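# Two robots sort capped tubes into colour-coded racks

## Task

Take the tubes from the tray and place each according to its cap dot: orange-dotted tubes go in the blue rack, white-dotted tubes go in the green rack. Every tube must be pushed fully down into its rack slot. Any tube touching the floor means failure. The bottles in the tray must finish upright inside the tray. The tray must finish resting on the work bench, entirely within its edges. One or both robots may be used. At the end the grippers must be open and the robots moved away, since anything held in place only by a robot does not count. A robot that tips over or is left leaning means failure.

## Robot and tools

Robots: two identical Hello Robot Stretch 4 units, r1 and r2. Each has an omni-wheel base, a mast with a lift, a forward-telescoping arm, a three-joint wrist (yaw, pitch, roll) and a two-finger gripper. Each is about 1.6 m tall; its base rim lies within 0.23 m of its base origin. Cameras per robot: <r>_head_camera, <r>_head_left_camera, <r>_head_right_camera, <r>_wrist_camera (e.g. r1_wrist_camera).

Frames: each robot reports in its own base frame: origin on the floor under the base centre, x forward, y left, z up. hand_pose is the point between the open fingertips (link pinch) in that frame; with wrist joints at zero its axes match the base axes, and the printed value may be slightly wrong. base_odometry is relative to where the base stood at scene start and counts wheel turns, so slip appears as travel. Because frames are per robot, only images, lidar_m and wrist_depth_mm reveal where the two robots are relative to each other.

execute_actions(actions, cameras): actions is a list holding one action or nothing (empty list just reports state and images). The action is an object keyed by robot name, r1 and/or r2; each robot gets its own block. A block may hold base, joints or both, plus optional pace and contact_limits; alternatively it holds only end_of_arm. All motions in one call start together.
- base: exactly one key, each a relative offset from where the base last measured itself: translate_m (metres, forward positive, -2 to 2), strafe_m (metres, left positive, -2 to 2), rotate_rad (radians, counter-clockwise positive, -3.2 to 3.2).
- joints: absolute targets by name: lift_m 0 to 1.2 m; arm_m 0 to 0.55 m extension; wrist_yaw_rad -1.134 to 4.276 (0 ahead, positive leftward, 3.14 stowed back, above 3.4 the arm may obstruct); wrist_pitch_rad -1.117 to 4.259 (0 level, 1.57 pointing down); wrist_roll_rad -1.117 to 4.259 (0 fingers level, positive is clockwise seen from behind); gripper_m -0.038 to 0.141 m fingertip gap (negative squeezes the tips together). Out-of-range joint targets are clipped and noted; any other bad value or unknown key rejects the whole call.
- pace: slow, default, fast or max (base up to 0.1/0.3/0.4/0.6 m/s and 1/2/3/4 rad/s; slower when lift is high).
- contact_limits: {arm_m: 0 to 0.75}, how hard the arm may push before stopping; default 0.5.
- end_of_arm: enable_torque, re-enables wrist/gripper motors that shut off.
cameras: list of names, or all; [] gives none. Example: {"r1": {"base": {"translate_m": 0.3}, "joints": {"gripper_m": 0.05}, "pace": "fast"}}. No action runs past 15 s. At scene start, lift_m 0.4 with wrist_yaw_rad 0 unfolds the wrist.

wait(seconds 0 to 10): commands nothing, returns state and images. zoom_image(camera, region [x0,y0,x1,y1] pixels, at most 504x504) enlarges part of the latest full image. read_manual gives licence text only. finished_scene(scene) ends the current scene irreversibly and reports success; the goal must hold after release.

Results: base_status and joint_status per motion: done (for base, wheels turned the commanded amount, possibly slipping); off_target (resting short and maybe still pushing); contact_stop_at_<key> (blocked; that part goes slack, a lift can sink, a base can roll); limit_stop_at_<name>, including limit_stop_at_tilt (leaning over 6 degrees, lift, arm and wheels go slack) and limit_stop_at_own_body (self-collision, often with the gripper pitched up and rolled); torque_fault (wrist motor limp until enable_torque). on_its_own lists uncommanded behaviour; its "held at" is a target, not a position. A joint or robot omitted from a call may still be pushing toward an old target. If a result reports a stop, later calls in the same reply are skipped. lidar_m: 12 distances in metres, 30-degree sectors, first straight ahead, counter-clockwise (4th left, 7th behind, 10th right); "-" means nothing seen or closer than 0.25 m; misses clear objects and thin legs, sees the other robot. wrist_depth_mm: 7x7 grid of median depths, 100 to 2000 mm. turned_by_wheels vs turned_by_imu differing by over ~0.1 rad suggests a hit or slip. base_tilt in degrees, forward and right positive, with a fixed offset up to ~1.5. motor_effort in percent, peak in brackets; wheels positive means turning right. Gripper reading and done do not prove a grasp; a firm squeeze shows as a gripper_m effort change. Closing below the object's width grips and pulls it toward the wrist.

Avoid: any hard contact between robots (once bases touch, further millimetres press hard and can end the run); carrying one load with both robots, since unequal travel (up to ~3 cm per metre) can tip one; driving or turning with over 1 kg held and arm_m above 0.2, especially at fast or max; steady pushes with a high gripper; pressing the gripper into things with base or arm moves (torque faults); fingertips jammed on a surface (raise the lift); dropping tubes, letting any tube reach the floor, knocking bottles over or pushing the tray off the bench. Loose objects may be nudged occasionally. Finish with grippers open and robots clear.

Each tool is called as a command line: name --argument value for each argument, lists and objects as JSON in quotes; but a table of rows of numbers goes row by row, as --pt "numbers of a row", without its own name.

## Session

execute_actions --actions '[]'

Scene clock: 0.00 s.
r1.base_odometry: x=+0.000 y=+0.000 heading=+0.000 (m, m, rad; r1's odometry frame)
r1.turned_by_wheels: +0.000 (rad since the last result)
r1.turned_by_imu: +0.000 (rad since the last result)
r1.base_tilt: forward=+0.9 right=-0.2 (deg)
r1.lidar_m: 3.62 3.77 1.00 1.06 1.56 2.89 1.29 1.01 0.98 1.07 1.55 3.36
r1.base_status: not commanded
r1.joint_positions: lift_m=+0.145 arm_m=+0.000 wrist_yaw_rad=+3.083 wrist_pitch_rad=-0.010 wrist_roll_rad=+0.004 gripper_m=+0.057
r1.joint_status: not commanded
r1.motor_effort: lift_m=+17 arm_m=-1 wrist_yaw_rad=+0 wrist_pitch_rad=-7 wrist_roll_rad=-2 gripper_m=-2 wheel_0=+0 wheel_1=+0 wheel_2=+0 (%)
r1.hand_pose: x=-0.1115 y=+0.1043 z=+0.3265 quat_wxyz=(+0.029, +0.005, +0.002, +1.000) (m; r1's base frame)
r1.wrist_depth_mm: - 145 1537 - - - - / - 144 1537 - - - - / - 123 172 - - - - / 106 139 212 - - - - / 141 1138 1499 - - - - / 991 1160 1138 1430 1182 1464 1464 / 820 878 778 891 788 904 946
r2.base_odometry: x=+0.000 y=+0.000 heading=+0.000 (m, m, rad; r2's odometry frame)
r2.turned_by_wheels: +0.000 (rad since the last result)
r2.turned_by_imu: +0.000 (rad since the last result)
r2.base_tilt: forward=+0.2 right=-0.2 (deg)
r2.lidar_m: 0.73 0.72 0.86 1.63 3.66 4.38 1.25 1.25 1.50 5.08 1.40 0.85
r2.base_status: not commanded
r2.joint_positions: lift_m=+0.276 arm_m=+0.001 wrist_yaw_rad=+3.131 wrist_pitch_rad=+0.003 wrist_roll_rad=+0.002 gripper_m=+0.057
r2.joint_status: not commanded
r2.motor_effort: lift_m=+19 arm_m=+0 wrist_yaw_rad=+0 wrist_pitch_rad=-7 wrist_roll_rad=+1 gripper_m=-3 wheel_0=+0 wheel_1=+0 wheel_2=+0 (%)
r2.hand_pose: x=-0.1152 y=+0.0906 z=+0.4536 quat_wxyz=(+0.006, -0.001, +0.001, +1.000) (m; r2's base frame)
r2.wrist_depth_mm: - 136 - - - - - / - 123 202 - - - - / - 131 193 - - - - / 135 137 - - - - - / - - - - - - - / 1255 1366 195 1576 202 1661 1708 / 1042 976 1078 137 1025 1138 1138
pictures: r1_head_camera, r1_head_left_camera, r1_head_right_camera, r1_wrist_camera, r2_head_camera, r2_head_left_camera, r2_head_right_camera, r2_wrist_camera
camera_calibration (this result's frames):
r1_wrist_camera: T_world_to_cam=[[0.038239, 0.998408, 0.0414559, -0.111414], [-0.0464526, 0.0432175, -0.997985, 0.382481], [-0.998188, 0.0362362, 0.0480313, 0.0916611], [0, 0, 0, 1]] pos_world=[0.113523, 0.091385, 0.381927]
r2_wrist_camera: T_world_to_cam=[[0.0607464, 0.998117, 0.00849971, -0.103462], [0.0264586, 0.00690226, -0.999626, 0.506709], [-0.997802, 0.0609486, -0.0259895, 0.117282], [0, 0, 0, 1]] pos_world=[0.109902, 0.0926214, 0.510447]
Images, in order (width x height): r1_head_camera 420x560, r1_head_left_camera 420x672, r1_head_right_camera 420x672, r1_wrist_camera 616x392, r2_head_camera 420x560, r2_head_left_camera 420x672, r2_head_right_camera 420x672, r2_wrist_camera 616x392.

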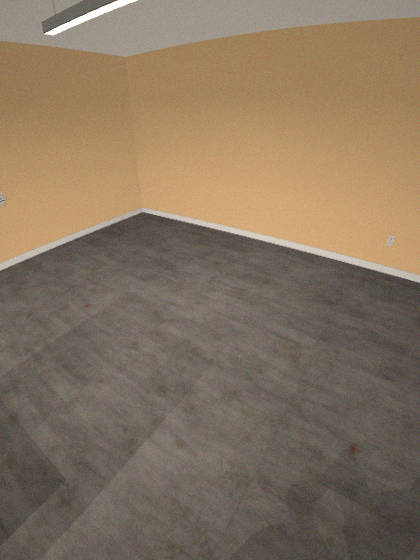

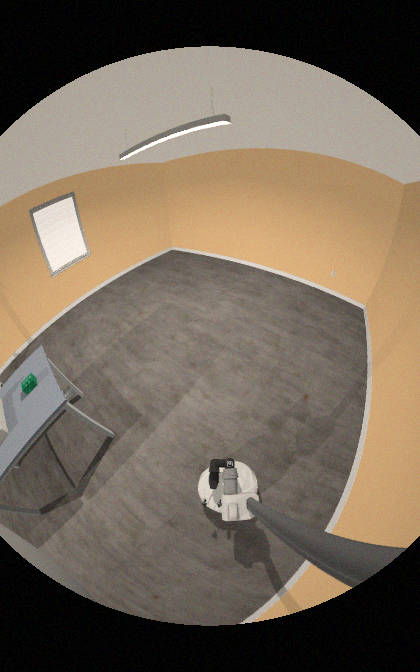

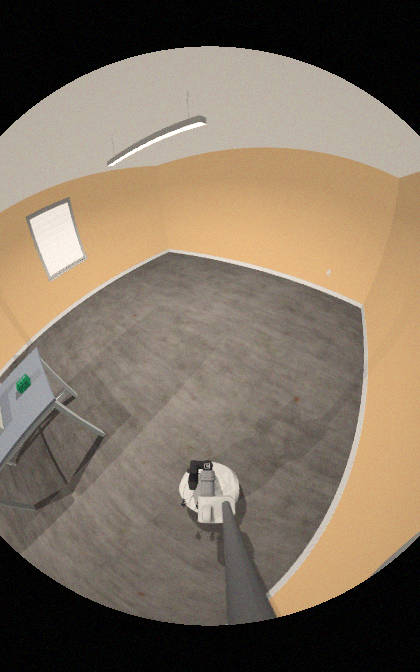

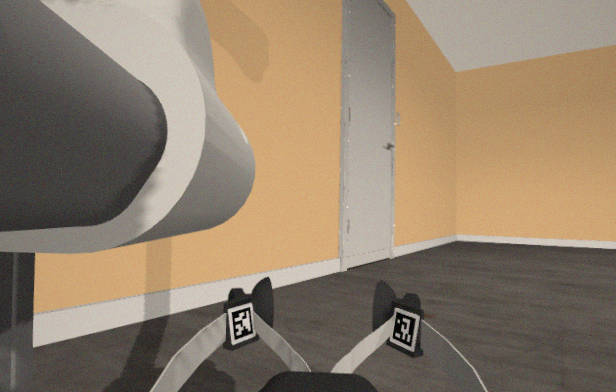

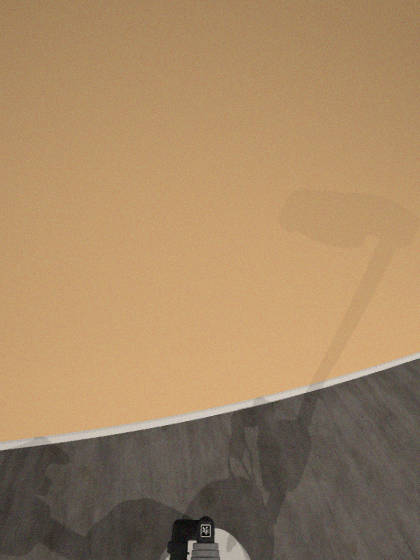

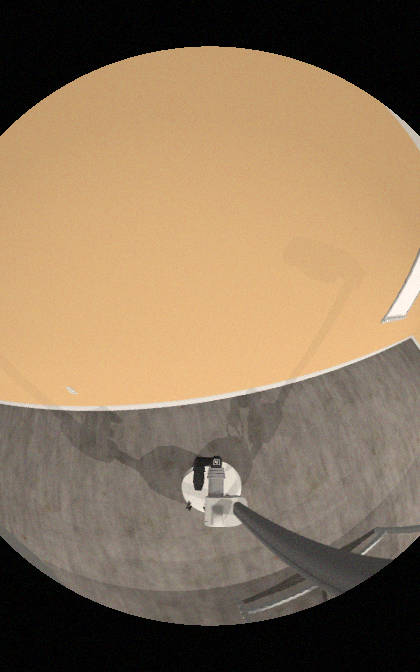

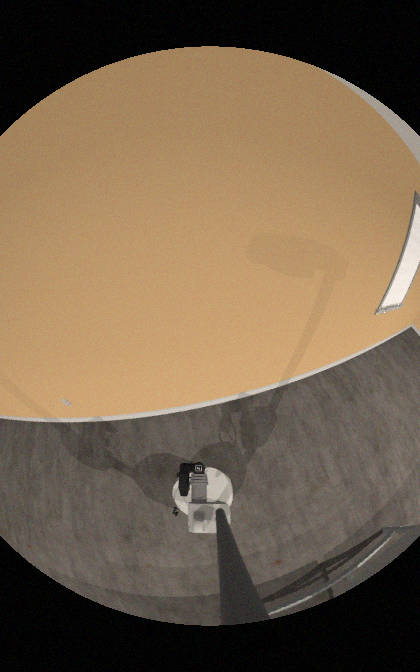

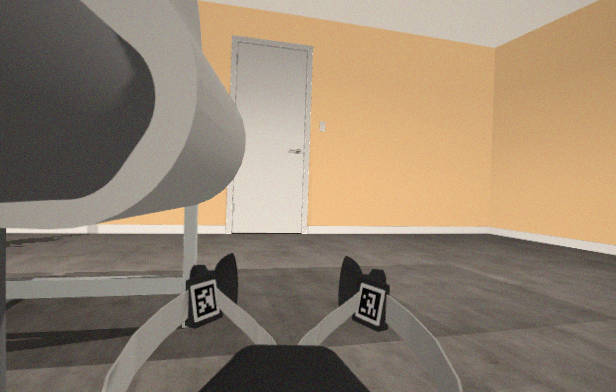

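execute_actions --actions '[{"r1": {"base": {"rotate_rad": 1.45}, "joints": {"lift_m": 1.0, "wrist_yaw_rad": 0}, "pace": "fast"}, "r2": {"base": {"rotate_rad": -2.6}, "joints": {"lift_m": 1.0, "wrist_yaw_rad": 0}, "pace": "fast"}}]' --cameras '["r1_head_camera", "r2_head_camera"]'

Scene clock: 3.97 s.
r1.base_odometry: x=+0.000 y=+0.000 heading=+1.450 (m, m, rad; r1's odometry frame)
r1.turned_by_wheels: +1.450 (rad since the last result)
r1.turned_by_imu: +1.457 (rad since the last result)
r1.base_tilt: forward=+0.9 right=-0.2 (deg)
r1.lidar_m: 1.00 1.35 4.27 1.44 1.04 0.98 1.05 1.40 3.35 3.49 3.92 1.00
r1.base_status: done
r1.joint_positions: lift_m=+1.000 arm_m=+0.000 wrist_yaw_rad=+0.000 wrist_pitch_rad=-0.010 wrist_roll_rad=+0.004 gripper_m=+0.057
r1.joint_status: all done
r1.motor_effort: lift_m=+21(24) arm_m=-1(1) wrist_yaw_rad=-2(7) wrist_pitch_rad=-8(7) wrist_roll_rad=-1(1) gripper_m=+1(1) wheel_0=-2(9) wheel_1=-2(7) wheel_2=-1(7) (%)
r1.hand_pose: x=+0.4598 y=-0.0873 z=+1.1809 quat_wxyz=(+1.000, +0.002, -0.005, +0.000) (m; r1's base frame)
r1.wrist_depth_mm: - - - - - - - / - - - - - - - / - - - - - - - / - - - - - - - / - - - - - - - / - 1661 1366 1576 1430 - - / - 1336 1025 1118 976 - -
r2.base_odometry: x=+0.000 y=+0.000 heading=-2.600 (m, m, rad; r2's odometry frame)
r2.turned_by_wheels: -2.600 (rad since the last result)
r2.turned_by_imu: -2.637 (rad since the last result)
r2.base_tilt: forward=+0.3 right=-0.2 (deg)
r2.lidar_m: 1.23 1.47 5.05 1.38 0.85 0.73 0.74 0.90 1.66 3.71 4.40 1.21
r2.base_status: done
r2.joint_positions: lift_m=+1.000 arm_m=+0.001 wrist_yaw_rad=+0.000 wrist_pitch_rad=+0.003 wrist_roll_rad=+0.002 gripper_m=+0.057
r2.joint_status: all done
r2.motor_effort: lift_m=+22(21) arm_m=+0(0) wrist_yaw_rad=+1(0) wrist_pitch_rad=-7(7) wrist_roll_rad=+0(1) gripper_m=+0(3) wheel_0=-2(8) wheel_1=-2(10) wheel_2=-2(10) (%)
r2.hand_pose: x=+0.4608 y=-0.0874 z=+1.1772 quat_wxyz=(+1.000, +0.001, +0.001, +0.000) (m; r2's base frame)
r2.wrist_depth_mm: - - - - - - - / - - - - - - - / - - - - - - - / - - - - - - - / - - - - - - - / 1336 1366 195 1430 202 - - / - - 1138 137 1008 - -
pictures: r1_head_camera, r2_head_camera
Images, in order (width x height): r1_head_camera 420x560, r2_head_camera 420x560.

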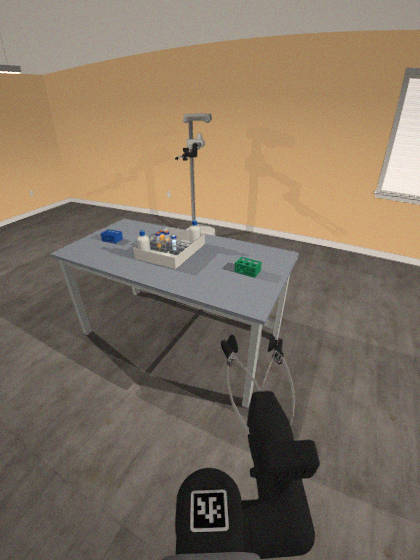

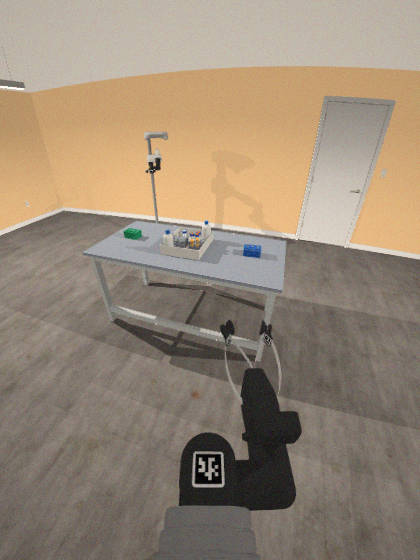

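zoom_image --camera "r1_head_camera" --region '[40, 200, 310, 410]'

zoom_image --camera "r2_head_camera" --region '[70, 200, 300, 370]'

Region (40, 200, 310, 410) of r1_head_camera's 420x560 image, scaled by 1.867, with more detail than that image has.

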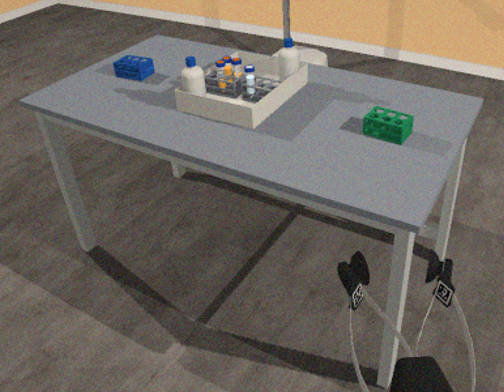

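Region (70, 200, 300, 370) of r2_head_camera's 420x560 image, scaled by 2.191, with more detail than that image has; it fills the top 373 rows of this view, and the rest is white.

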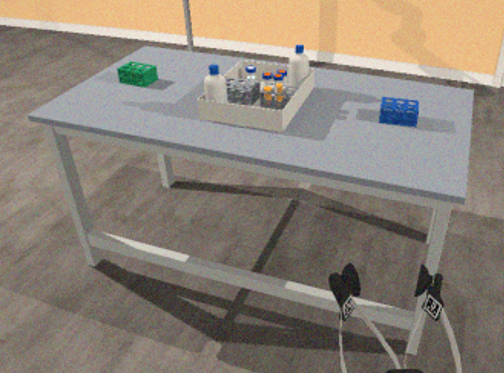

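execute_actions --actions '[{"r1": {"base": {"rotate_rad": 0.489}, "pace": "fast"}, "r2": {"base": {"rotate_rad": 0.375}, "pace": "fast"}}]' --cameras '[]'

execute_actions --actions '[{"r1": {"base": {"translate_m": 1.29}, "joints": {"wrist_pitch_rad": 1.57, "gripper_m": 0.06}, "pace": "fast"}, "r2": {"base": {"translate_m": 1.2}, "joints": {"wrist_pitch_rad": 1.57, "gripper_m": 0.06}, "pace": "fast"}}]' --cameras '[]'

execute_actions --actions '[{"r1": {"base": {"rotate_rad": -0.967}, "pace": "fast"}, "r2": {"base": {"rotate_rad": -0.675}, "pace": "fast"}}]' --cameras '["r1_head_camera", "r2_head_camera"]'

zoom_image --camera "r1_head_camera" --region '[160, 290, 330, 450]'

zoom_image --camera "r2_head_camera" --region '[150, 280, 310, 420]'

Scene clock: 11.77 s.
r1.base_odometry: x=+0.000 y=+0.000 heading=+1.938 (m, m, rad; r1's odometry frame)
r1.turned_by_wheels: +0.489 (rad since the last result)
r1.turned_by_imu: +0.490 (rad since the last result)
r1.base_tilt: forward=+0.8 right=-0.1 (deg)
r1.lidar_m: 1.37 4.93 1.51 1.08 0.99 1.03 1.34 3.31 3.46 3.97 1.17 1.02
r1.base_status: done
r1.joint_positions: lift_m=+1.000 arm_m=+0.000 wrist_yaw_rad=+0.000 wrist_pitch_rad=-0.010 wrist_roll_rad=+0.004 gripper_m=+0.057
r1.joint_status: not commanded
r1.motor_effort: lift_m=+21(21) arm_m=-1(1) wrist_yaw_rad=+0(2) wrist_pitch_rad=-9(7) wrist_roll_rad=-1(1) gripper_m=-3(1) wheel_0=-2(4) wheel_1=-2(7) wheel_2=-2(9) (%)
r1.hand_pose: x=+0.4598 y=-0.0874 z=+1.1809 quat_wxyz=(+1.000, +0.002, -0.005, +0.000) (m; r1's base frame)
r1.wrist_depth_mm: - - - - - - - / - - - - - - - / - - - - - - - / - - - - - - - / - - - - - - - / - - - 1708 1464 1537 - / - - - 1397 1025 1118 1205
r2.base_odometry: x=+0.000 y=+0.000 heading=-2.226 (m, m, rad; r2's odometry frame)
r2.turned_by_wheels: +0.375 (rad since the last result)
r2.turned_by_imu: +0.379 (rad since the last result)
r2.base_tilt: forward=+0.2 right=-0.2 (deg)
r2.lidar_m: 1.35 5.09 1.83 0.92 0.73 0.73 0.81 1.31 3.69 4.07 3.98 1.22
r2.base_status: done
r2.joint_positions: lift_m=+1.000 arm_m=+0.001 wrist_yaw_rad=+0.000 wrist_pitch_rad=+0.003 wrist_roll_rad=+0.002 gripper_m=+0.057
r2.joint_status: not commanded
r2.motor_effort: lift_m=+22(22) arm_m=+0(0) wrist_yaw_rad=+1(1) wrist_pitch_rad=-8(7) wrist_roll_rad=+1(1) gripper_m=-5(6) wheel_0=-2(4) wheel_1=-2(5) wheel_2=-2(6) (%)
r2.hand_pose: x=+0.4608 y=-0.0874 z=+1.1772 quat_wxyz=(+1.000, +0.001, +0.001, +0.000) (m; r2's base frame)
r2.wrist_depth_mm: - - - - - - - / - - - - - - - / - - - - - - - / - - - - - - - / - - - - - - - / - - 195 1397 202 1499 - / - - - 137 1118 1042 1025
pictures: none
No camera images: the call's "cameras" was empty. Leave "cameras" out to get every camera's image.

Scene clock: 16.83 s.
r1.base_odometry: x=-0.464 y=+1.204 heading=+1.938 (m, m, rad; r1's odometry frame)
r1.turned_by_wheels: +0.000 (rad since the last result)
r1.turned_by_imu: +0.004 (rad since the last result)
r1.base_tilt: forward=+0.9 right=-0.1 (deg)
r1.lidar_m: 0.39 4.28 2.58 1.80 1.69 1.74 2.33 4.43 0.42 0.30 0.25 0.28
r1.base_status: done
r1.joint_positions: lift_m=+1.000 arm_m=+0.000 wrist_yaw_rad=+0.000 wrist_pitch_rad=+1.570 wrist_roll_rad=+0.004 gripper_m=+0.060
r1.joint_status: all done
r1.motor_effort: lift_m=+21(21) arm_m=-1(1) wrist_yaw_rad=-1(1) wrist_pitch_rad=+0(7) wrist_roll_rad=-1(1) gripper_m=-3(3) wheel_0=+1(9) wheel_1=+1(5) wheel_2=+0(12) (%)
r1.hand_pose: x=+0.1715 y=-0.0874 z=+0.8894 quat_wxyz=(+0.707, +0.002, +0.707, -0.002) (m; r1's base frame)
r1.wrist_depth_mm: 1182 1160 1160 891 353 349 345 / 1182 1160 1160 1160 351 345 343 / 1182 1160 1160 1138 351 345 342 / 1160 1160 1138 1118 1118 345 340 / 1138 1160 1138 904 1118 342 340 / 1160 1138 917 904 217 1078 338 / 1160 1138 1118 683 1078 1078 338
r2.base_odometry: x=-0.731 y=-0.952 heading=-2.226 (m, m, rad; r2's odometry frame)
r2.turned_by_wheels: +0.000 (rad since the last result)
r2.turned_by_imu: -0.006 (rad since the last result)
r2.base_tilt: forward=+0.3 right=-0.2 (deg)
r2.lidar_m: 0.34 0.52 4.12 2.05 1.68 1.66 1.82 2.92 0.79 0.39 0.30 0.30
r2.base_status: done
r2.joint_positions: lift_m=+1.000 arm_m=+0.001 wrist_yaw_rad=+0.000 wrist_pitch_rad=+1.570 wrist_roll_rad=+0.002 gripper_m=+0.060
r2.joint_status: all done
r2.motor_effort: lift_m=+22(21) arm_m=+0(0) wrist_yaw_rad=+1(2) wrist_pitch_rad=+0(3) wrist_roll_rad=+1(0) gripper_m=-3(1) wheel_0=-2(5) wheel_1=-1(3) wheel_2=+0(10) (%)
r2.hand_pose: x=+0.1726 y=-0.0874 z=+0.8895 quat_wxyz=(+0.707, +0.001, +0.707, -0.001) (m; r2's base frame)
r2.wrist_depth_mm: 1060 1078 917 349 353 357 319 / 1078 1060 1078 353 355 357 362 / 1078 1078 1098 1098 357 362 362 / 1078 1078 1078 1098 1138 359 364 / 1078 1098 891 904 1138 946 368 / 1098 1098 198 891 203 1118 368 / 1098 1098 1118 137 1160 1138 1078
pictures: none
No camera images: the call's "cameras" was empty. Leave "cameras" out to get every camera's image.

Scene clock: 18.67 s.
r1.base_odometry: x=-0.464 y=+1.204 heading=+0.972 (m, m, rad; r1's odometry frame)
r1.turned_by_wheels: -0.966 (rad since the last result)
r1.turned_by_imu: -0.972 (rad since the last result)
r1.base_tilt: forward=+0.9 right=-0.1 (deg)
r1.lidar_m: 0.28 0.30 0.43 4.27 2.35 1.76 1.71 1.79 2.48 4.45 0.38 0.29
r1.base_status: done
r1.joint_positions: lift_m=+1.000 arm_m=+0.000 wrist_yaw_rad=+0.000 wrist_pitch_rad=+1.570 wrist_roll_rad=+0.004 gripper_m=+0.060
r1.joint_status: not commanded
r1.motor_effort: lift_m=+20(21) arm_m=-1(1) wrist_yaw_rad=+0(0) wrist_pitch_rad=-1(0) wrist_roll_rad=-1(1) gripper_m=-1(3) wheel_0=+3(7) wheel_1=+2(11) wheel_2=+2(7) (%)
r1.hand_pose: x=+0.1715 y=-0.0874 z=+0.8895 quat_wxyz=(+0.707, +0.002, +0.707, -0.002) (m; r1's base frame)
r1.wrist_depth_mm: 373 366 362 357 353 349 345 / 370 366 359 355 351 349 343 / 370 366 362 357 351 347 343 / 1160 1160 1138 1118 1098 1098 1098 / 1160 1138 1138 904 1098 1098 1078 / 1160 1160 904 891 217 1098 1078 / 1160 1138 1118 683 1098 1098 1078
r2.base_odometry: x=-0.731 y=-0.952 heading=-2.901 (m, m, rad; r2's odometry frame)
r2.turned_by_wheels: -0.675 (rad since the last result)
r2.turned_by_imu: -0.684 (rad since the last result)
r2.base_tilt: forward=+0.2 right=-0.2 (deg)
r2.lidar_m: 0.29 0.29 0.45 4.29 2.35 1.73 1.66 1.73 2.41 4.47 0.45 0.34
r2.base_status: done
r2.joint_positions: lift_m=+1.000 arm_m=+0.001 wrist_yaw_rad=+0.000 wrist_pitch_rad=+1.570 wrist_roll_rad=+0.002 gripper_m=+0.060
r2.joint_status: not commanded
r2.motor_effort: lift_m=+21(22) arm_m=+0(0) wrist_yaw_rad=+1(1) wrist_pitch_rad=+0(1) wrist_roll_rad=+1(1) gripper_m=-2(1) wheel_0=-1(5) wheel_1=-1(4) wheel_2=-1(6) (%)
r2.hand_pose: x=+0.1726 y=-0.0874 z=+0.8895 quat_wxyz=(+0.707, +0.001, +0.707, -0.001) (m; r2's base frame)
r2.wrist_depth_mm: 340 343 347 351 351 359 357 / 343 349 351 353 355 362 362 / 1060 1078 1098 1098 1118 1118 991 / 1098 1078 1098 1118 1098 1138 1138 / 1078 1078 891 904 1118 1098 1138 / 1098 1098 196 904 202 1118 1138 / 1098 1098 1118 137 1160 1138 1160
pictures: r1_head_camera, r2_head_camera
Images, in order (width x height): r1_head_camera 420x560, r2_head_camera 420x560.

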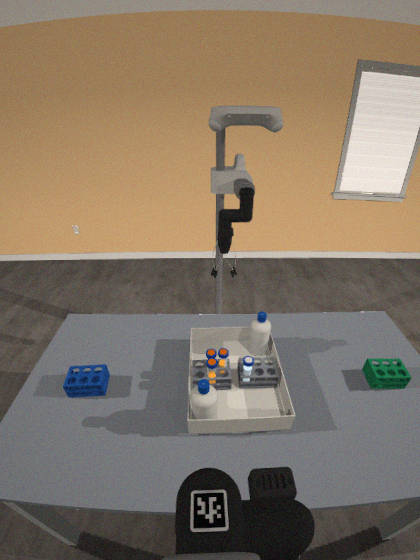

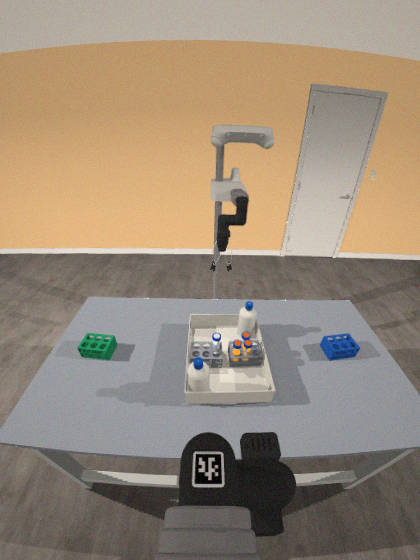

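Region (160, 290, 330, 450) of r1_head_camera's 420x560 image, scaled by 2.965, with more detail than that image has; it fills the top 474 rows of this view, and the rest is white.

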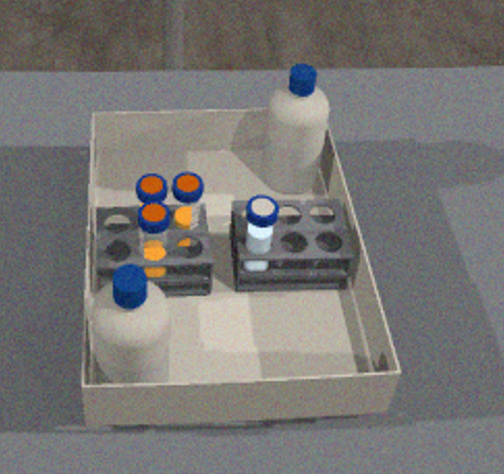

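Region (150, 280, 310, 420) of r2_head_camera's 420x560 image, scaled by 3.150, with more detail than that image has; it fills the top 441 rows of this view, and the rest is white.

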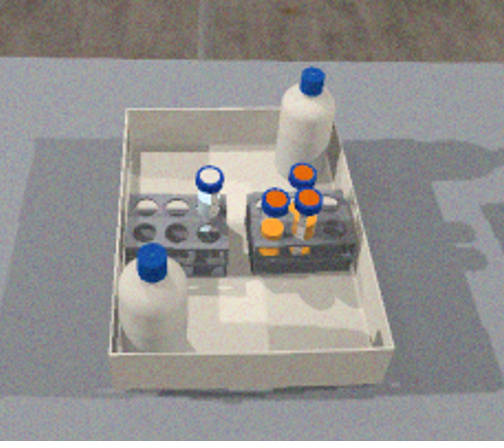

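execute_actions --actions '[{"r1": {"base": {"strafe_m": -0.058}, "joints": {"lift_m": 1.08, "arm_m": 0.497}}, "r2": {"base": {"strafe_m": -0.025}, "joints": {"lift_m": 1.1, "arm_m": 0.3, "wrist_roll_rad": 1.57}}}]' --cameras '["r1_wrist_camera", "r2_wrist_camera", "r2_head_camera"]'

Scene clock: 27.97 s.
r1.base_odometry: x=-0.416 y=+1.171 heading=+0.972 (m, m, rad; r1's odometry frame)
r1.turned_by_wheels: +0.000 (rad since the last result)
r1.turned_by_imu: -0.001 (rad since the last result)
r1.base_tilt: forward=+1.0 right=-0.1 (deg)
r1.lidar_m: 0.26 0.29 0.41 4.34 2.32 1.77 1.68 1.81 2.50 4.39 0.40 0.29
r1.base_status: done
r1.joint_positions: lift_m=+1.080 arm_m=+0.496 wrist_yaw_rad=+0.000 wrist_pitch_rad=+1.570 wrist_roll_rad=+0.004 gripper_m=+0.060
r1.joint_status: all done
r1.motor_effort: lift_m=+21(25) arm_m=+5(5) wrist_yaw_rad=-2(0) wrist_pitch_rad=+0(0) wrist_roll_rad=-2(2) gripper_m=-4(1) wheel_0=+1(9) wheel_1=-1(13) wheel_2=+0(3) (%)
r1.hand_pose: x=+0.6672 y=-0.0874 z=+0.9694 quat_wxyz=(+0.707, +0.001, +0.707, -0.001) (m; r1's base frame)
r1.wrist_depth_mm: 455 449 442 436 430 427 421 / 452 442 436 430 283 424 418 / 449 439 433 433 351 424 418 / 445 436 433 427 392 424 415 / 442 402 370 368 387 418 415 / 445 433 312 424 217 415 413 / 442 389 382 424 397 415 413
r2.base_odometry: x=-0.737 y=-0.927 heading=-2.901 (m, m, rad; r2's odometry frame)
r2.turned_by_wheels: +0.000 (rad since the last result)
r2.turned_by_imu: +0.000 (rad since the last result)
r2.base_tilt: forward=+0.2 right=-0.2 (deg)
r2.lidar_m: 0.29 0.32 0.43 4.32 2.36 1.73 1.66 1.78 2.41 4.42 0.46 0.31
r2.base_status: done
r2.joint_positions: lift_m=+1.100 arm_m=+0.299 wrist_yaw_rad=+0.000 wrist_pitch_rad=+1.570 wrist_roll_rad=+1.570 gripper_m=+0.060
r2.joint_status: all done
r2.motor_effort: lift_m=+22(26) arm_m=+7(8) wrist_yaw_rad=+1(0) wrist_pitch_rad=+0(0) wrist_roll_rad=+2(7) gripper_m=-1(2) wheel_0=-1(7) wheel_1=+2(7) wheel_2=-1(1) (%)
r2.hand_pose: x=+0.4699 y=-0.0874 z=+0.9895 quat_wxyz=(+0.501, +0.500, +0.500, -0.499) (m; r2's base frame)
r2.wrist_depth_mm: 433 436 445 449 459 1205 1205 / 439 439 445 449 455 1229 1229 / 418 433 449 452 459 1205 1255 / 320 413 445 449 459 1008 1255 / 436 442 442 455 459 1025 1255 / 382 413 197 455 202 1229 1281 / 387 415 357 137 462 1229 1255
pictures: r1_wrist_camera, r2_head_camera, r2_wrist_camera
camera_calibration (this result's frames):
r1_wrist_camera: T_world_to_cam=[[0.0414098, -0.998919, -0.0210994, -0.0925301], [-0.998396, -0.0405533, -0.0395182, 0.767283], [0.0386199, 0.022702, -0.998996, 1.1671], [0, 0, 0, 1]] pos_world=[0.724811, -0.0878096, 1.19429]
r2_wrist_camera: T_world_to_cam=[[-0.998748, -0.0112041, 0.0487435, 0.403895], [-0.01007, 0.999674, 0.0234496, 0.119727], [-0.0489903, 0.0229294, -0.998536, 1.23905], [0, 0, 0, 1]] pos_world=[0.465297, -0.143573, 1.21474]
Images, in order (width x height): r1_wrist_camera 616x392, r2_head_camera 420x560, r2_wrist_camera 616x392.

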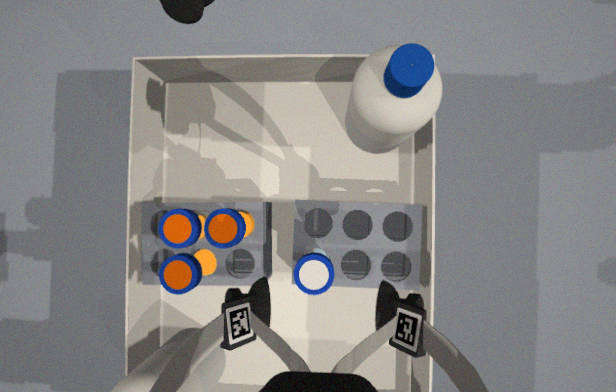

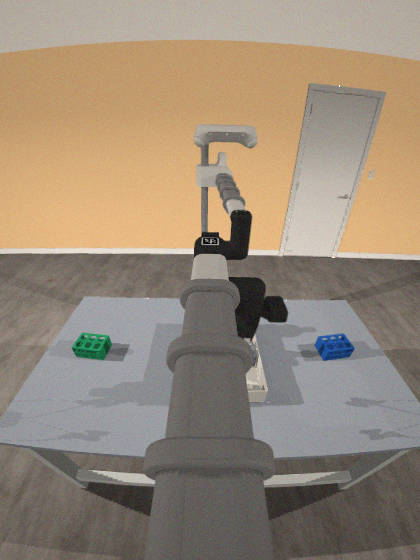

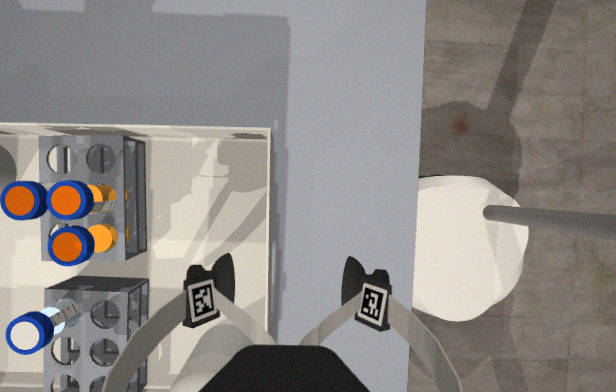

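execute_actions --actions '[{"r1": {"base": {"strafe_m": 0.006}, "joints": {"lift_m": 0.975, "arm_m": 0.495}}}]' --cameras '["r1_wrist_camera"]'

Scene clock: 31.40 s.
r1.base_odometry: x=-0.421 y=+1.175 heading=+0.972 (m, m, rad; r1's odometry frame)
r1.turned_by_wheels: +0.000 (rad since the last result)
r1.turned_by_imu: +0.000 (rad since the last result)
r1.base_tilt: forward=+0.9 right=+0.0 (deg)
r1.lidar_m: 0.26 0.30 0.40 4.34 2.35 1.77 1.71 1.80 2.51 4.40 0.41 0.26
r1.base_status: done
r1.joint_positions: lift_m=+0.975 arm_m=+0.496 wrist_yaw_rad=+0.000 wrist_pitch_rad=+1.570 wrist_roll_rad=+0.004 gripper_m=+0.060
r1.joint_status: all done
r1.motor_effort: lift_m=+14(20) arm_m=-5(7) wrist_yaw_rad=-1(0) wrist_pitch_rad=-1(1) wrist_roll_rad=-2(1) gripper_m=-1(3) wheel_0=+2(5) wheel_1=+0(10) wheel_2=+0(3) (%)
r1.hand_pose: x=+0.6671 y=-0.0874 z=+0.8650 quat_wxyz=(+0.707, +0.001, +0.707, -0.001) (m; r1's base frame)
r1.wrist_depth_mm: 343 300 300 298 185 178 319 / 342 332 330 327 218 248 317 / 340 332 329 325 322 319 317 / 338 314 327 324 320 315 315 / 336 207 264 264 262 267 314 / 334 206 265 200 217 285 314 / 307 327 324 319 315 262 312
r2.base_odometry: x=-0.737 y=-0.927 heading=-2.901 (m, m, rad; r2's odometry frame)
r2.turned_by_wheels: +0.000 (rad since the last result)
r2.turned_by_imu: +0.000 (rad since the last result)
r2.base_tilt: forward=+0.3 right=-0.2 (deg)
r2.lidar_m: 0.30 0.31 0.44 4.31 2.36 1.74 1.65 1.76 2.42 4.42 0.44 0.31
r2.base_status: not commanded
r2.joint_positions: lift_m=+1.100 arm_m=+0.299 wrist_yaw_rad=+0.000 wrist_pitch_rad=+1.570 wrist_roll_rad=+1.570 gripper_m=+0.060
r2.joint_status: not commanded
r2.motor_effort: lift_m=+22(22) arm_m=+7(7) wrist_yaw_rad=+1(1) wrist_pitch_rad=+0(0) wrist_roll_rad=+2(2) gripper_m=-4(4) wheel_0=-1(1) wheel_1=+2(2) wheel_2=-1(1) (%)
r2.hand_pose: x=+0.4699 y=-0.0874 z=+0.9895 quat_wxyz=(+0.501, +0.500, +0.500, -0.499) (m; r2's base frame)
r2.wrist_depth_mm: 433 436 445 449 452 1229 1255 / 436 442 449 449 455 1229 1255 / 421 433 442 455 455 1229 1255 / 322 413 445 459 459 1025 1229 / 362 439 445 452 462 1025 1255 / 357 410 196 455 202 1229 1255 / 384 413 357 137 459 1229 1281
pictures: r1_wrist_camera
camera_calibration (this result's frames):
r1_wrist_camera: T_world_to_cam=[[0.0413905, -0.99892, -0.0211017, -0.0947107], [-0.998398, -0.0405353, -0.0394634, 0.762953], [0.0385654, 0.0227013, -0.998998, 1.06288], [0, 0, 0, 1]] pos_world=[0.724661, -0.0878107, 1.08992]
Images, in order (width x height): r1_wrist_camera 616x392.

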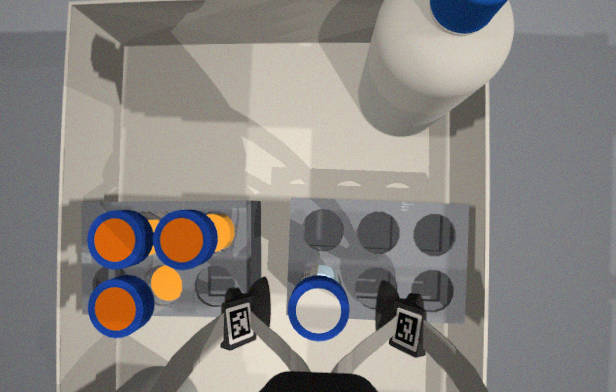

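Well centred. Grip, lift, then move toward the green rack while r2 moves in.

execute_actions --actions '[{"r1": {"joints": {"gripper_m": 0.012}}}]' --cameras '[]'

execute_actions --actions '[{"r1": {"joints": {"lift_m": 1.1}}}]' --cameras '["r1_wrist_camera"]'

Scene clock: 33.10 s.
r1.base_odometry: x=-0.421 y=+1.175 heading=+0.972 (m, m, rad; r1's odometry frame)
r1.turned_by_wheels: +0.000 (rad since the last result)
r1.turned_by_imu: +0.000 (rad since the last result)
r1.base_tilt: forward=+1.0 right=-0.1 (deg)
r1.lidar_m: 0.26 0.28 0.41 4.35 2.34 1.78 1.71 1.77 2.52 4.39 0.40 0.28
r1.base_status: not commanded
r1.joint_positions: lift_m=+0.975 arm_m=+0.496 wrist_yaw_rad=+0.000 wrist_pitch_rad=+1.570 wrist_roll_rad=+0.004 gripper_m=+0.012
r1.joint_status: all done
r1.motor_effort: lift_m=+14(14) arm_m=-6(5) wrist_yaw_rad=+0(0) wrist_pitch_rad=+0(0) wrist_roll_rad=-1(1) gripper_m=-7(6) wheel_0=+2(2) wheel_1=+0(0) wheel_2=+0(0) (%)
r1.hand_pose: x=+0.6671 y=-0.0874 z=+0.8650 quat_wxyz=(+0.707, +0.001, +0.707, -0.001) (m; r1's base frame)
r1.wrist_depth_mm: 343 300 301 300 185 177 320 / 340 332 330 327 218 248 319 / 340 330 330 325 319 317 317 / 338 314 327 322 319 315 315 / 338 208 265 263 259 267 314 / 336 206 266 193 214 286 312 / 307 327 320 319 314 262 312
r2.base_odometry: x=-0.737 y=-0.927 heading=-2.901 (m, m, rad; r2's odometry frame)
r2.turned_by_wheels: +0.000 (rad since the last result)
r2.turned_by_imu: +0.000 (rad since the last result)
r2.base_tilt: forward=+0.2 right=-0.2 (deg)
r2.lidar_m: 0.30 0.32 0.45 4.32 2.37 1.74 1.65 1.76 2.41 4.41 0.45 0.32
r2.base_status: not commanded
r2.joint_positions: lift_m=+1.100 arm_m=+0.299 wrist_yaw_rad=+0.000 wrist_pitch_rad=+1.570 wrist_roll_rad=+1.570 gripper_m=+0.060
r2.joint_status: not commanded
r2.motor_effort: lift_m=+22(22) arm_m=+8(8) wrist_yaw_rad=+1(1) wrist_pitch_rad=+0(0) wrist_roll_rad=+1(1) gripper_m=-2(0) wheel_0=-1(1) wheel_1=+2(2) wheel_2=-1(1) (%)
r2.hand_pose: x=+0.4699 y=-0.0874 z=+0.9895 quat_wxyz=(+0.501, +0.500, +0.500, -0.499) (m; r2's base frame)
r2.wrist_depth_mm: 436 436 442 449 452 1229 1205 / 436 442 445 449 452 1205 1205 / 421 436 442 449 452 1229 1255 / 322 413 445 455 455 1008 1255 / 433 445 445 455 459 1008 1229 / 362 410 196 455 202 1255 1255 / 382 415 359 137 462 1229 1255
pictures: none
No camera images: the call's "cameras" was empty. Leave "cameras" out to get every camera's image.

Scene clock: 34.67 s.
r1.base_odometry: x=-0.421 y=+1.175 heading=+0.972 (m, m, rad; r1's odometry frame)
r1.turned_by_wheels: +0.000 (rad since the last result)
r1.turned_by_imu: +0.000 (rad since the last result)
r1.base_tilt: forward=+1.0 right=-0.1 (deg)
r1.lidar_m: 0.25 0.28 0.39 4.33 2.35 1.74 1.69 1.79 2.48 4.41 0.39 0.28
r1.base_status: not commanded
r1.joint_positions: lift_m=+1.100 arm_m=+0.496 wrist_yaw_rad=+0.000 wrist_pitch_rad=+1.570 wrist_roll_rad=+0.004 gripper_m=+0.012
r1.joint_status: all done
r1.motor_effort: lift_m=+22(21) arm_m=-5(5) wrist_yaw_rad=-1(2) wrist_pitch_rad=-2(1) wrist_roll_rad=-1(1) gripper_m=-10(14) wheel_0=+2(2) wheel_1=+0(0) wheel_2=+0(0) (%)
r1.hand_pose: x=+0.6671 y=-0.0874 z=+0.9894 quat_wxyz=(+0.707, +0.001, +0.707, -0.001) (m; r1's base frame)
r1.wrist_depth_mm: 473 466 462 459 452 445 439 / 473 469 455 449 304 445 439 / 469 466 455 452 370 442 436 / 469 462 455 449 436 439 436 / 466 459 338 389 384 442 436 / 466 459 452 192 214 439 433 / 462 455 349 442 397 436 433
r2.base_odometry: x=-0.737 y=-0.927 heading=-2.901 (m, m, rad; r2's odometry frame)
r2.turned_by_wheels: +0.000 (rad since the last result)
r2.turned_by_imu: +0.000 (rad since the last result)
r2.base_tilt: forward=+0.2 right=-0.2 (deg)
r2.lidar_m: 0.30 0.31 0.42 4.32 2.36 1.73 1.65 1.76 2.40 4.43 0.46 0.31
r2.base_status: not commanded
r2.joint_positions: lift_m=+1.100 arm_m=+0.299 wrist_yaw_rad=+0.000 wrist_pitch_rad=+1.570 wrist_roll_rad=+1.570 gripper_m=+0.060
r2.joint_status: not commanded
r2.motor_effort: lift_m=+22(22) arm_m=+7(7) wrist_yaw_rad=+2(2) wrist_pitch_rad=+0(0) wrist_roll_rad=+1(1) gripper_m=-4(3) wheel_0=-1(1) wheel_1=+2(2) wheel_2=-1(1) (%)
r2.hand_pose: x=+0.4699 y=-0.0874 z=+0.9895 quat_wxyz=(+0.501, +0.500, +0.500, -0.499) (m; r2's base frame)
r2.wrist_depth_mm: 436 439 442 449 452 1182 1205 / 436 442 442 452 452 1229 1229 / 421 433 439 452 455 1229 1255 / 320 413 445 455 455 1042 1281 / 436 442 445 452 462 1025 1255 / 413 413 197 455 202 1255 1281 / 413 415 357 137 462 1229 1255
pictures: r1_wrist_camera
camera_calibration (this result's frames):
r1_wrist_camera: T_world_to_cam=[[0.0413907, -0.99892, -0.0211016, -0.0920868], [-0.998398, -0.0405354, -0.0394635, 0.767857], [0.0385655, 0.0227013, -0.998998, 1.1871], [0, 0, 0, 1]] pos_world=[0.724658, -0.0878107, 1.21427]
Images, in order (width x height): r1_wrist_camera 616x392.

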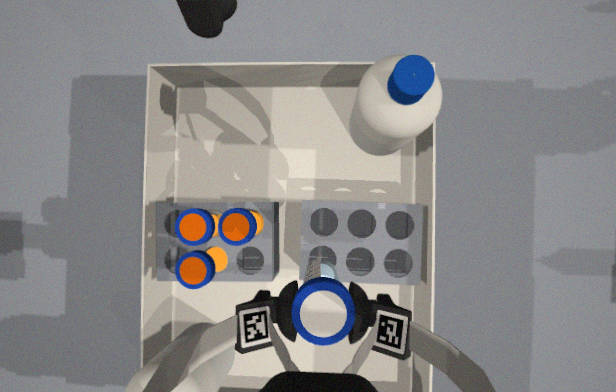

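execute_actions --actions '[{"r1": {"base": {"strafe_m": -0.48}, "joints": {"arm_m": 0.46}}, "r2": {"joints": {"arm_m": 0.48}, "pace": "slow"}}]' --cameras '["r1_wrist_camera", "r2_wrist_camera"]'

Scene clock: 38.97 s.
r1.base_odometry: x=-0.024 y=+0.904 heading=+0.972 (m, m, rad; r1's odometry frame)
r1.turned_by_wheels: +0.000 (rad since the last result)
r1.turned_by_imu: +0.000 (rad since the last result)
r1.base_tilt: forward=+0.9 right=+0.0 (deg)
r1.lidar_m: 0.26 0.28 0.38 1.21 2.37 1.78 1.71 1.80 2.53 3.90 0.39 0.25
r1.base_status: done
r1.joint_positions: lift_m=+1.100 arm_m=+0.461 wrist_yaw_rad=+0.000 wrist_pitch_rad=+1.570 wrist_roll_rad=+0.004 gripper_m=+0.012
r1.joint_status: all done
r1.motor_effort: lift_m=+20(22) arm_m=-5(5) wrist_yaw_rad=-2(0) wrist_pitch_rad=-2(2) wrist_roll_rad=-2(2) gripper_m=-11(13) wheel_0=+1(9) wheel_1=+1(11) wheel_2=+0(3) (%)
r1.hand_pose: x=+0.6320 y=-0.0874 z=+0.9895 quat_wxyz=(+0.707, +0.001, +0.707, -0.001) (m; r1's base frame)
r1.wrist_depth_mm: 473 469 462 459 452 445 1205 / 466 466 459 455 449 445 1182 / 466 462 459 452 445 442 1182 / 466 466 455 449 445 442 1182 / 466 462 455 442 442 439 1182 / 462 459 455 193 213 436 1182 / 462 459 449 445 439 433 1160
r2.base_odometry: x=-0.737 y=-0.927 heading=-2.901 (m, m, rad; r2's odometry frame)
r2.turned_by_wheels: +0.000 (rad since the last result)
r2.turned_by_imu: +0.000 (rad since the last result)
r2.base_tilt: forward=+0.2 right=-0.2 (deg)
r2.lidar_m: 0.29 0.33 0.45 4.31 2.38 1.74 1.65 1.75 2.42 4.43 0.45 0.32
r2.base_status: not commanded
r2.joint_positions: lift_m=+1.100 arm_m=+0.479 wrist_yaw_rad=+0.000 wrist_pitch_rad=+1.570 wrist_roll_rad=+1.570 gripper_m=+0.060
r2.joint_status: all done
r2.motor_effort: lift_m=+22(22) arm_m=+8(7) wrist_yaw_rad=+0(0) wrist_pitch_rad=+1(0) wrist_roll_rad=+2(2) gripper_m=-3(3) wheel_0=+0(1) wheel_1=+2(2) wheel_2=-1(1) (%)
r2.hand_pose: x=+0.6498 y=-0.0874 z=+0.9895 quat_wxyz=(+0.501, +0.500, +0.500, -0.499) (m; r2's base frame)
r2.wrist_depth_mm: 436 439 442 449 449 462 466 / 433 439 449 452 452 459 854 / 433 436 442 449 452 462 866 / 303 355 389 445 452 462 991 / 436 439 445 452 452 462 1042 / 439 445 196 439 202 466 1281 / 442 442 445 137 355 466 1281
pictures: r1_wrist_camera, r2_wrist_camera
camera_calibration (this result's frames):
r1_wrist_camera: T_world_to_cam=[[0.0413123, -0.998923, -0.0211064, -0.0905802], [-0.998406, -0.0404596, -0.0393476, 0.732772], [0.0384512, 0.0226983, -0.999003, 1.18864], [0, 0, 0, 1]] pos_world=[0.689642, -0.087815, 1.21437]
r2_wrist_camera: T_world_to_cam=[[-0.998749, -0.0111415, 0.0487435, 0.583646], [-0.0100073, 0.999675, 0.0234496, 0.121498], [-0.0489889, 0.0229324, -0.998536, 1.24787], [0, 0, 0, 1]] pos_world=[0.645263, -0.143573, 1.21474]
Images, in order (width x height): r1_wrist_camera 616x392, r2_wrist_camera 616x392.

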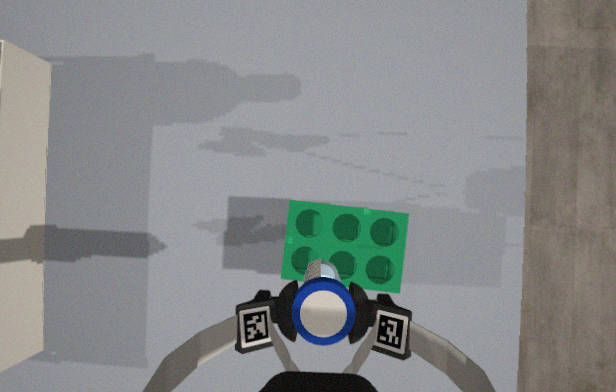

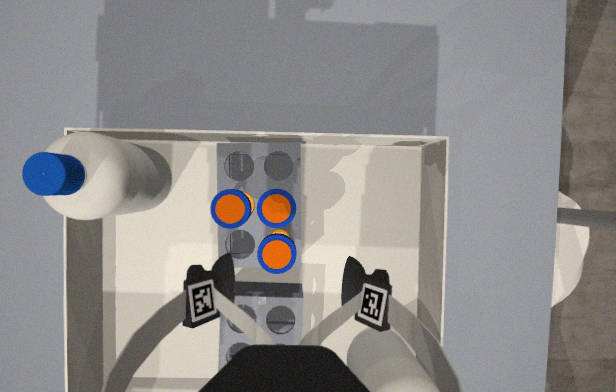

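execute_actions --actions '[{"r1": {"base": {"strafe_m": 0.016}, "joints": {"lift_m": 1.05}}, "r2": {"base": {"strafe_m": 0.014}, "joints": {"arm_m": 0.489, "lift_m": 1.02}}}]' --cameras '["r1_wrist_camera", "r2_wrist_camera"]'

zoom_image --camera "r1_wrist_camera" --region '[240, 170, 470, 350]'

Scene clock: 42.67 s.
r1.base_odometry: x=-0.037 y=+0.913 heading=+0.972 (m, m, rad; r1's odometry frame)
r1.turned_by_wheels: +0.000 (rad since the last result)
r1.turned_by_imu: +0.000 (rad since the last result)
r1.base_tilt: forward=+0.8 right=-0.2 (deg)
r1.lidar_m: 0.25 0.28 0.40 1.25 2.34 1.75 1.71 1.80 2.56 3.92 0.35 0.26
r1.base_status: done
r1.joint_positions: lift_m=+1.050 arm_m=+0.461 wrist_yaw_rad=+0.000 wrist_pitch_rad=+1.570 wrist_roll_rad=+0.004 gripper_m=+0.012
r1.joint_status: all done
r1.motor_effort: lift_m=+14(16) arm_m=-5(5) wrist_yaw_rad=+1(0) wrist_pitch_rad=-1(1) wrist_roll_rad=-2(1) gripper_m=-6(7) wheel_0=-1(6) wheel_1=+3(13) wheel_2=+0(1) (%)
r1.hand_pose: x=+0.6320 y=-0.0874 z=+0.9400 quat_wxyz=(+0.707, +0.001, +0.707, -0.001) (m; r1's base frame)
r1.wrist_depth_mm: 418 415 413 407 402 397 392 / 421 415 410 404 399 397 394 / 418 413 407 402 399 394 768 / 415 410 407 402 397 392 759 / 413 410 404 368 366 389 750 / 413 410 404 193 214 387 750 / 410 407 399 397 389 387 1118
r2.base_odometry: x=-0.734 y=-0.941 heading=-2.901 (m, m, rad; r2's odometry frame)
r2.turned_by_wheels: +0.000 (rad since the last result)
r2.turned_by_imu: +0.000 (rad since the last result)
r2.base_tilt: forward=+0.2 right=-0.2 (deg)
r2.lidar_m: 0.29 0.32 0.43 4.30 2.35 1.73 1.67 1.75 2.40 4.45 0.45 0.32
r2.base_status: done
r2.joint_positions: lift_m=+1.020 arm_m=+0.488 wrist_yaw_rad=+0.000 wrist_pitch_rad=+1.570 wrist_roll_rad=+1.570 gripper_m=+0.060
r2.joint_status: all done
r2.motor_effort: lift_m=+17(20) arm_m=+7(7) wrist_yaw_rad=+0(1) wrist_pitch_rad=+0(0) wrist_roll_rad=+2(2) gripper_m=+0(5) wheel_0=-1(7) wheel_1=+1(7) wheel_2=+0(1) (%)
r2.hand_pose: x=+0.6588 y=-0.0874 z=+0.9099 quat_wxyz=(+0.501, +0.500, +0.500, -0.499) (m; r2's base frame)
r2.wrist_depth_mm: 357 362 366 368 375 377 382 / 355 362 368 368 373 377 379 / 223 329 362 351 370 373 384 / 233 362 307 310 373 373 384 / 330 366 364 252 375 373 387 / 329 366 197 345 203 377 387 / 336 366 370 137 336 366 389
pictures: r1_wrist_camera, r2_wrist_camera
camera_calibration (this result's frames):
r1_wrist_camera: T_world_to_cam=[[0.0413122, -0.998923, -0.0211064, -0.0916241], [-0.998406, -0.0404594, -0.0393476, 0.730823], [0.0384513, 0.0226983, -0.999003, 1.13921], [0, 0, 0, 1]] pos_world=[0.689639, -0.0878151, 1.1649]
r2_wrist_camera: T_world_to_cam=[[-0.99875, -0.0110672, 0.048746, 0.596523], [-0.00993292, 0.999676, 0.0234496, 0.123405], [-0.0489897, 0.0229361, -0.998536, 1.16886], [0, 0, 0, 1]] pos_world=[0.654266, -0.143573, 1.13518]
Images, in order (width x height): r1_wrist_camera 616x392, r2_wrist_camera 616x392.

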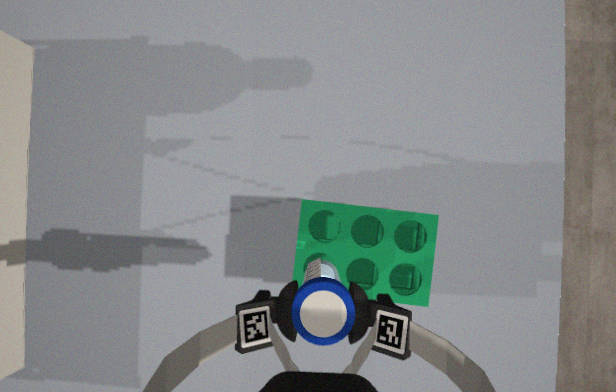

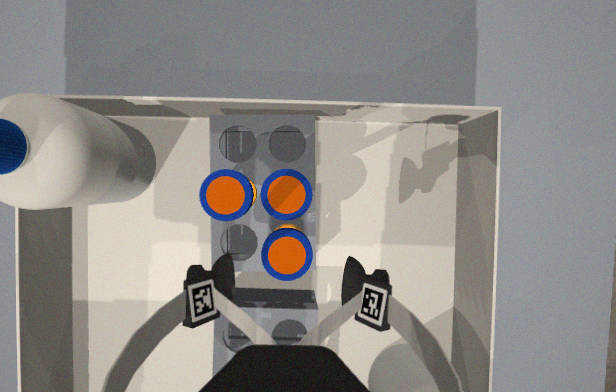

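Region (240, 170, 470, 350) of r1_wrist_camera's 616x392 image, scaled by 2.191; it fills the top 394 rows of this view, and the rest is white.

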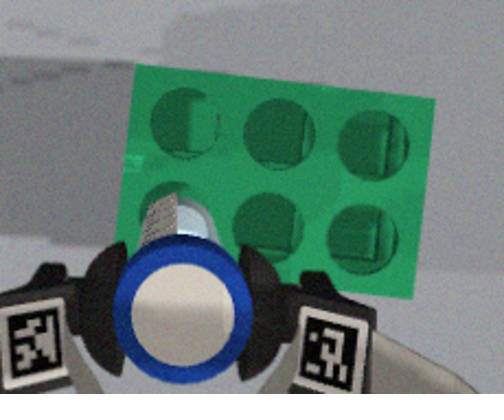

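execute_actions --actions '[{"r1": {"joints": {"lift_m": 0.99}, "pace": "slow"}, "r2": {"joints": {"lift_m": 0.975}}}]' --cameras '["r1_wrist_camera", "r2_wrist_camera"]'

Scene clock: 44.67 s.
r1.base_odometry: x=-0.037 y=+0.913 heading=+0.972 (m, m, rad; r1's odometry frame)
r1.turned_by_wheels: +0.000 (rad since the last result)
r1.turned_by_imu: +0.000 (rad since the last result)
r1.base_tilt: forward=+1.0 right=-0.1 (deg)
r1.lidar_m: 0.25 0.28 0.42 1.20 2.34 1.79 1.72 1.82 2.55 3.92 0.38 0.25
r1.base_status: not commanded
r1.joint_positions: lift_m=+0.990 arm_m=+0.461 wrist_yaw_rad=+0.000 wrist_pitch_rad=+1.570 wrist_roll_rad=+0.004 gripper_m=+0.012
r1.joint_status: all done
r1.motor_effort: lift_m=+14(13) arm_m=-6(5) wrist_yaw_rad=-1(0) wrist_pitch_rad=-1(1) wrist_roll_rad=-1(2) gripper_m=-10(9) wheel_0=-1(1) wheel_1=+3(3) wheel_2=+0(0) (%)
r1.hand_pose: x=+0.6320 y=-0.0874 z=+0.8800 quat_wxyz=(+0.707, +0.001, +0.707, -0.001) (m; r1's base frame)
r1.wrist_depth_mm: 357 353 349 345 342 338 332 / 357 353 349 343 340 336 332 / 355 351 345 343 338 336 330 / 355 349 345 340 336 332 330 / 353 347 345 279 278 330 329 / 349 347 343 193 215 330 327 / 351 347 340 336 332 327 325
r2.base_odometry: x=-0.734 y=-0.941 heading=-2.901 (m, m, rad; r2's odometry frame)
r2.turned_by_wheels: +0.000 (rad since the last result)
r2.turned_by_imu: +0.000 (rad since the last result)
r2.base_tilt: forward=+0.3 right=-0.2 (deg)
r2.lidar_m: 0.30 0.32 0.43 4.29 2.38 1.72 1.66 1.73 2.43 4.44 0.44 0.33
r2.base_status: not commanded
r2.joint_positions: lift_m=+0.975 arm_m=+0.488 wrist_yaw_rad=+0.000 wrist_pitch_rad=+1.570 wrist_roll_rad=+1.570 gripper_m=+0.060
r2.joint_status: all done
r2.motor_effort: lift_m=+16(18) arm_m=+8(8) wrist_yaw_rad=+1(0) wrist_pitch_rad=+1(0) wrist_roll_rad=+2(2) gripper_m=-5(4) wheel_0=-1(1) wheel_1=+1(1) wheel_2=-1(1) (%)
r2.hand_pose: x=+0.6588 y=-0.0874 z=+0.8650 quat_wxyz=(+0.501, +0.500, +0.500, -0.499) (m; r2's base frame)
r2.wrist_depth_mm: 314 319 322 325 329 330 336 / 277 315 273 324 327 332 336 / 200 315 319 319 327 325 340 / 226 319 203 205 329 322 340 / 317 320 265 265 330 322 342 / 319 319 196 268 202 320 342 / 319 320 310 137 332 298 342
pictures: r1_wrist_camera, r2_wrist_camera
camera_calibration (this result's frames):
r1_wrist_camera: T_world_to_cam=[[0.0413124, -0.998923, -0.0211064, -0.0928903], [-0.998406, -0.0404597, -0.0393476, 0.728461], [0.0384512, 0.0226983, -0.999003, 1.07929], [0, 0, 0, 1]] pos_world=[0.689638, -0.087815, 1.10491]
r2_wrist_camera: T_world_to_cam=[[-0.99875, -0.0110672, 0.048746, 0.598717], [-0.00993299, 0.999676, 0.0234496, 0.12446], [-0.0489897, 0.0229361, -0.998536, 1.12395], [0, 0, 0, 1]] pos_world=[0.654267, -0.143573, 1.0902]
Images, in order (width x height): r1_wrist_camera 616x392, r2_wrist_camera 616x392.

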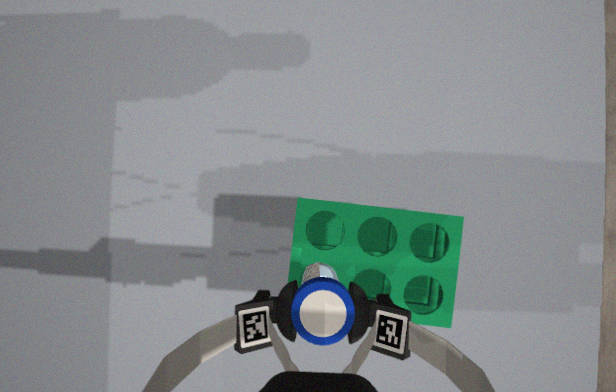

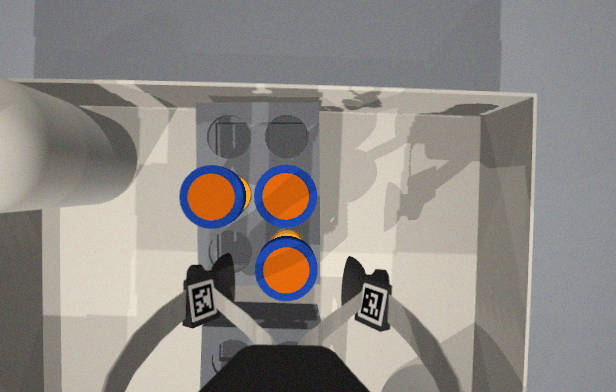

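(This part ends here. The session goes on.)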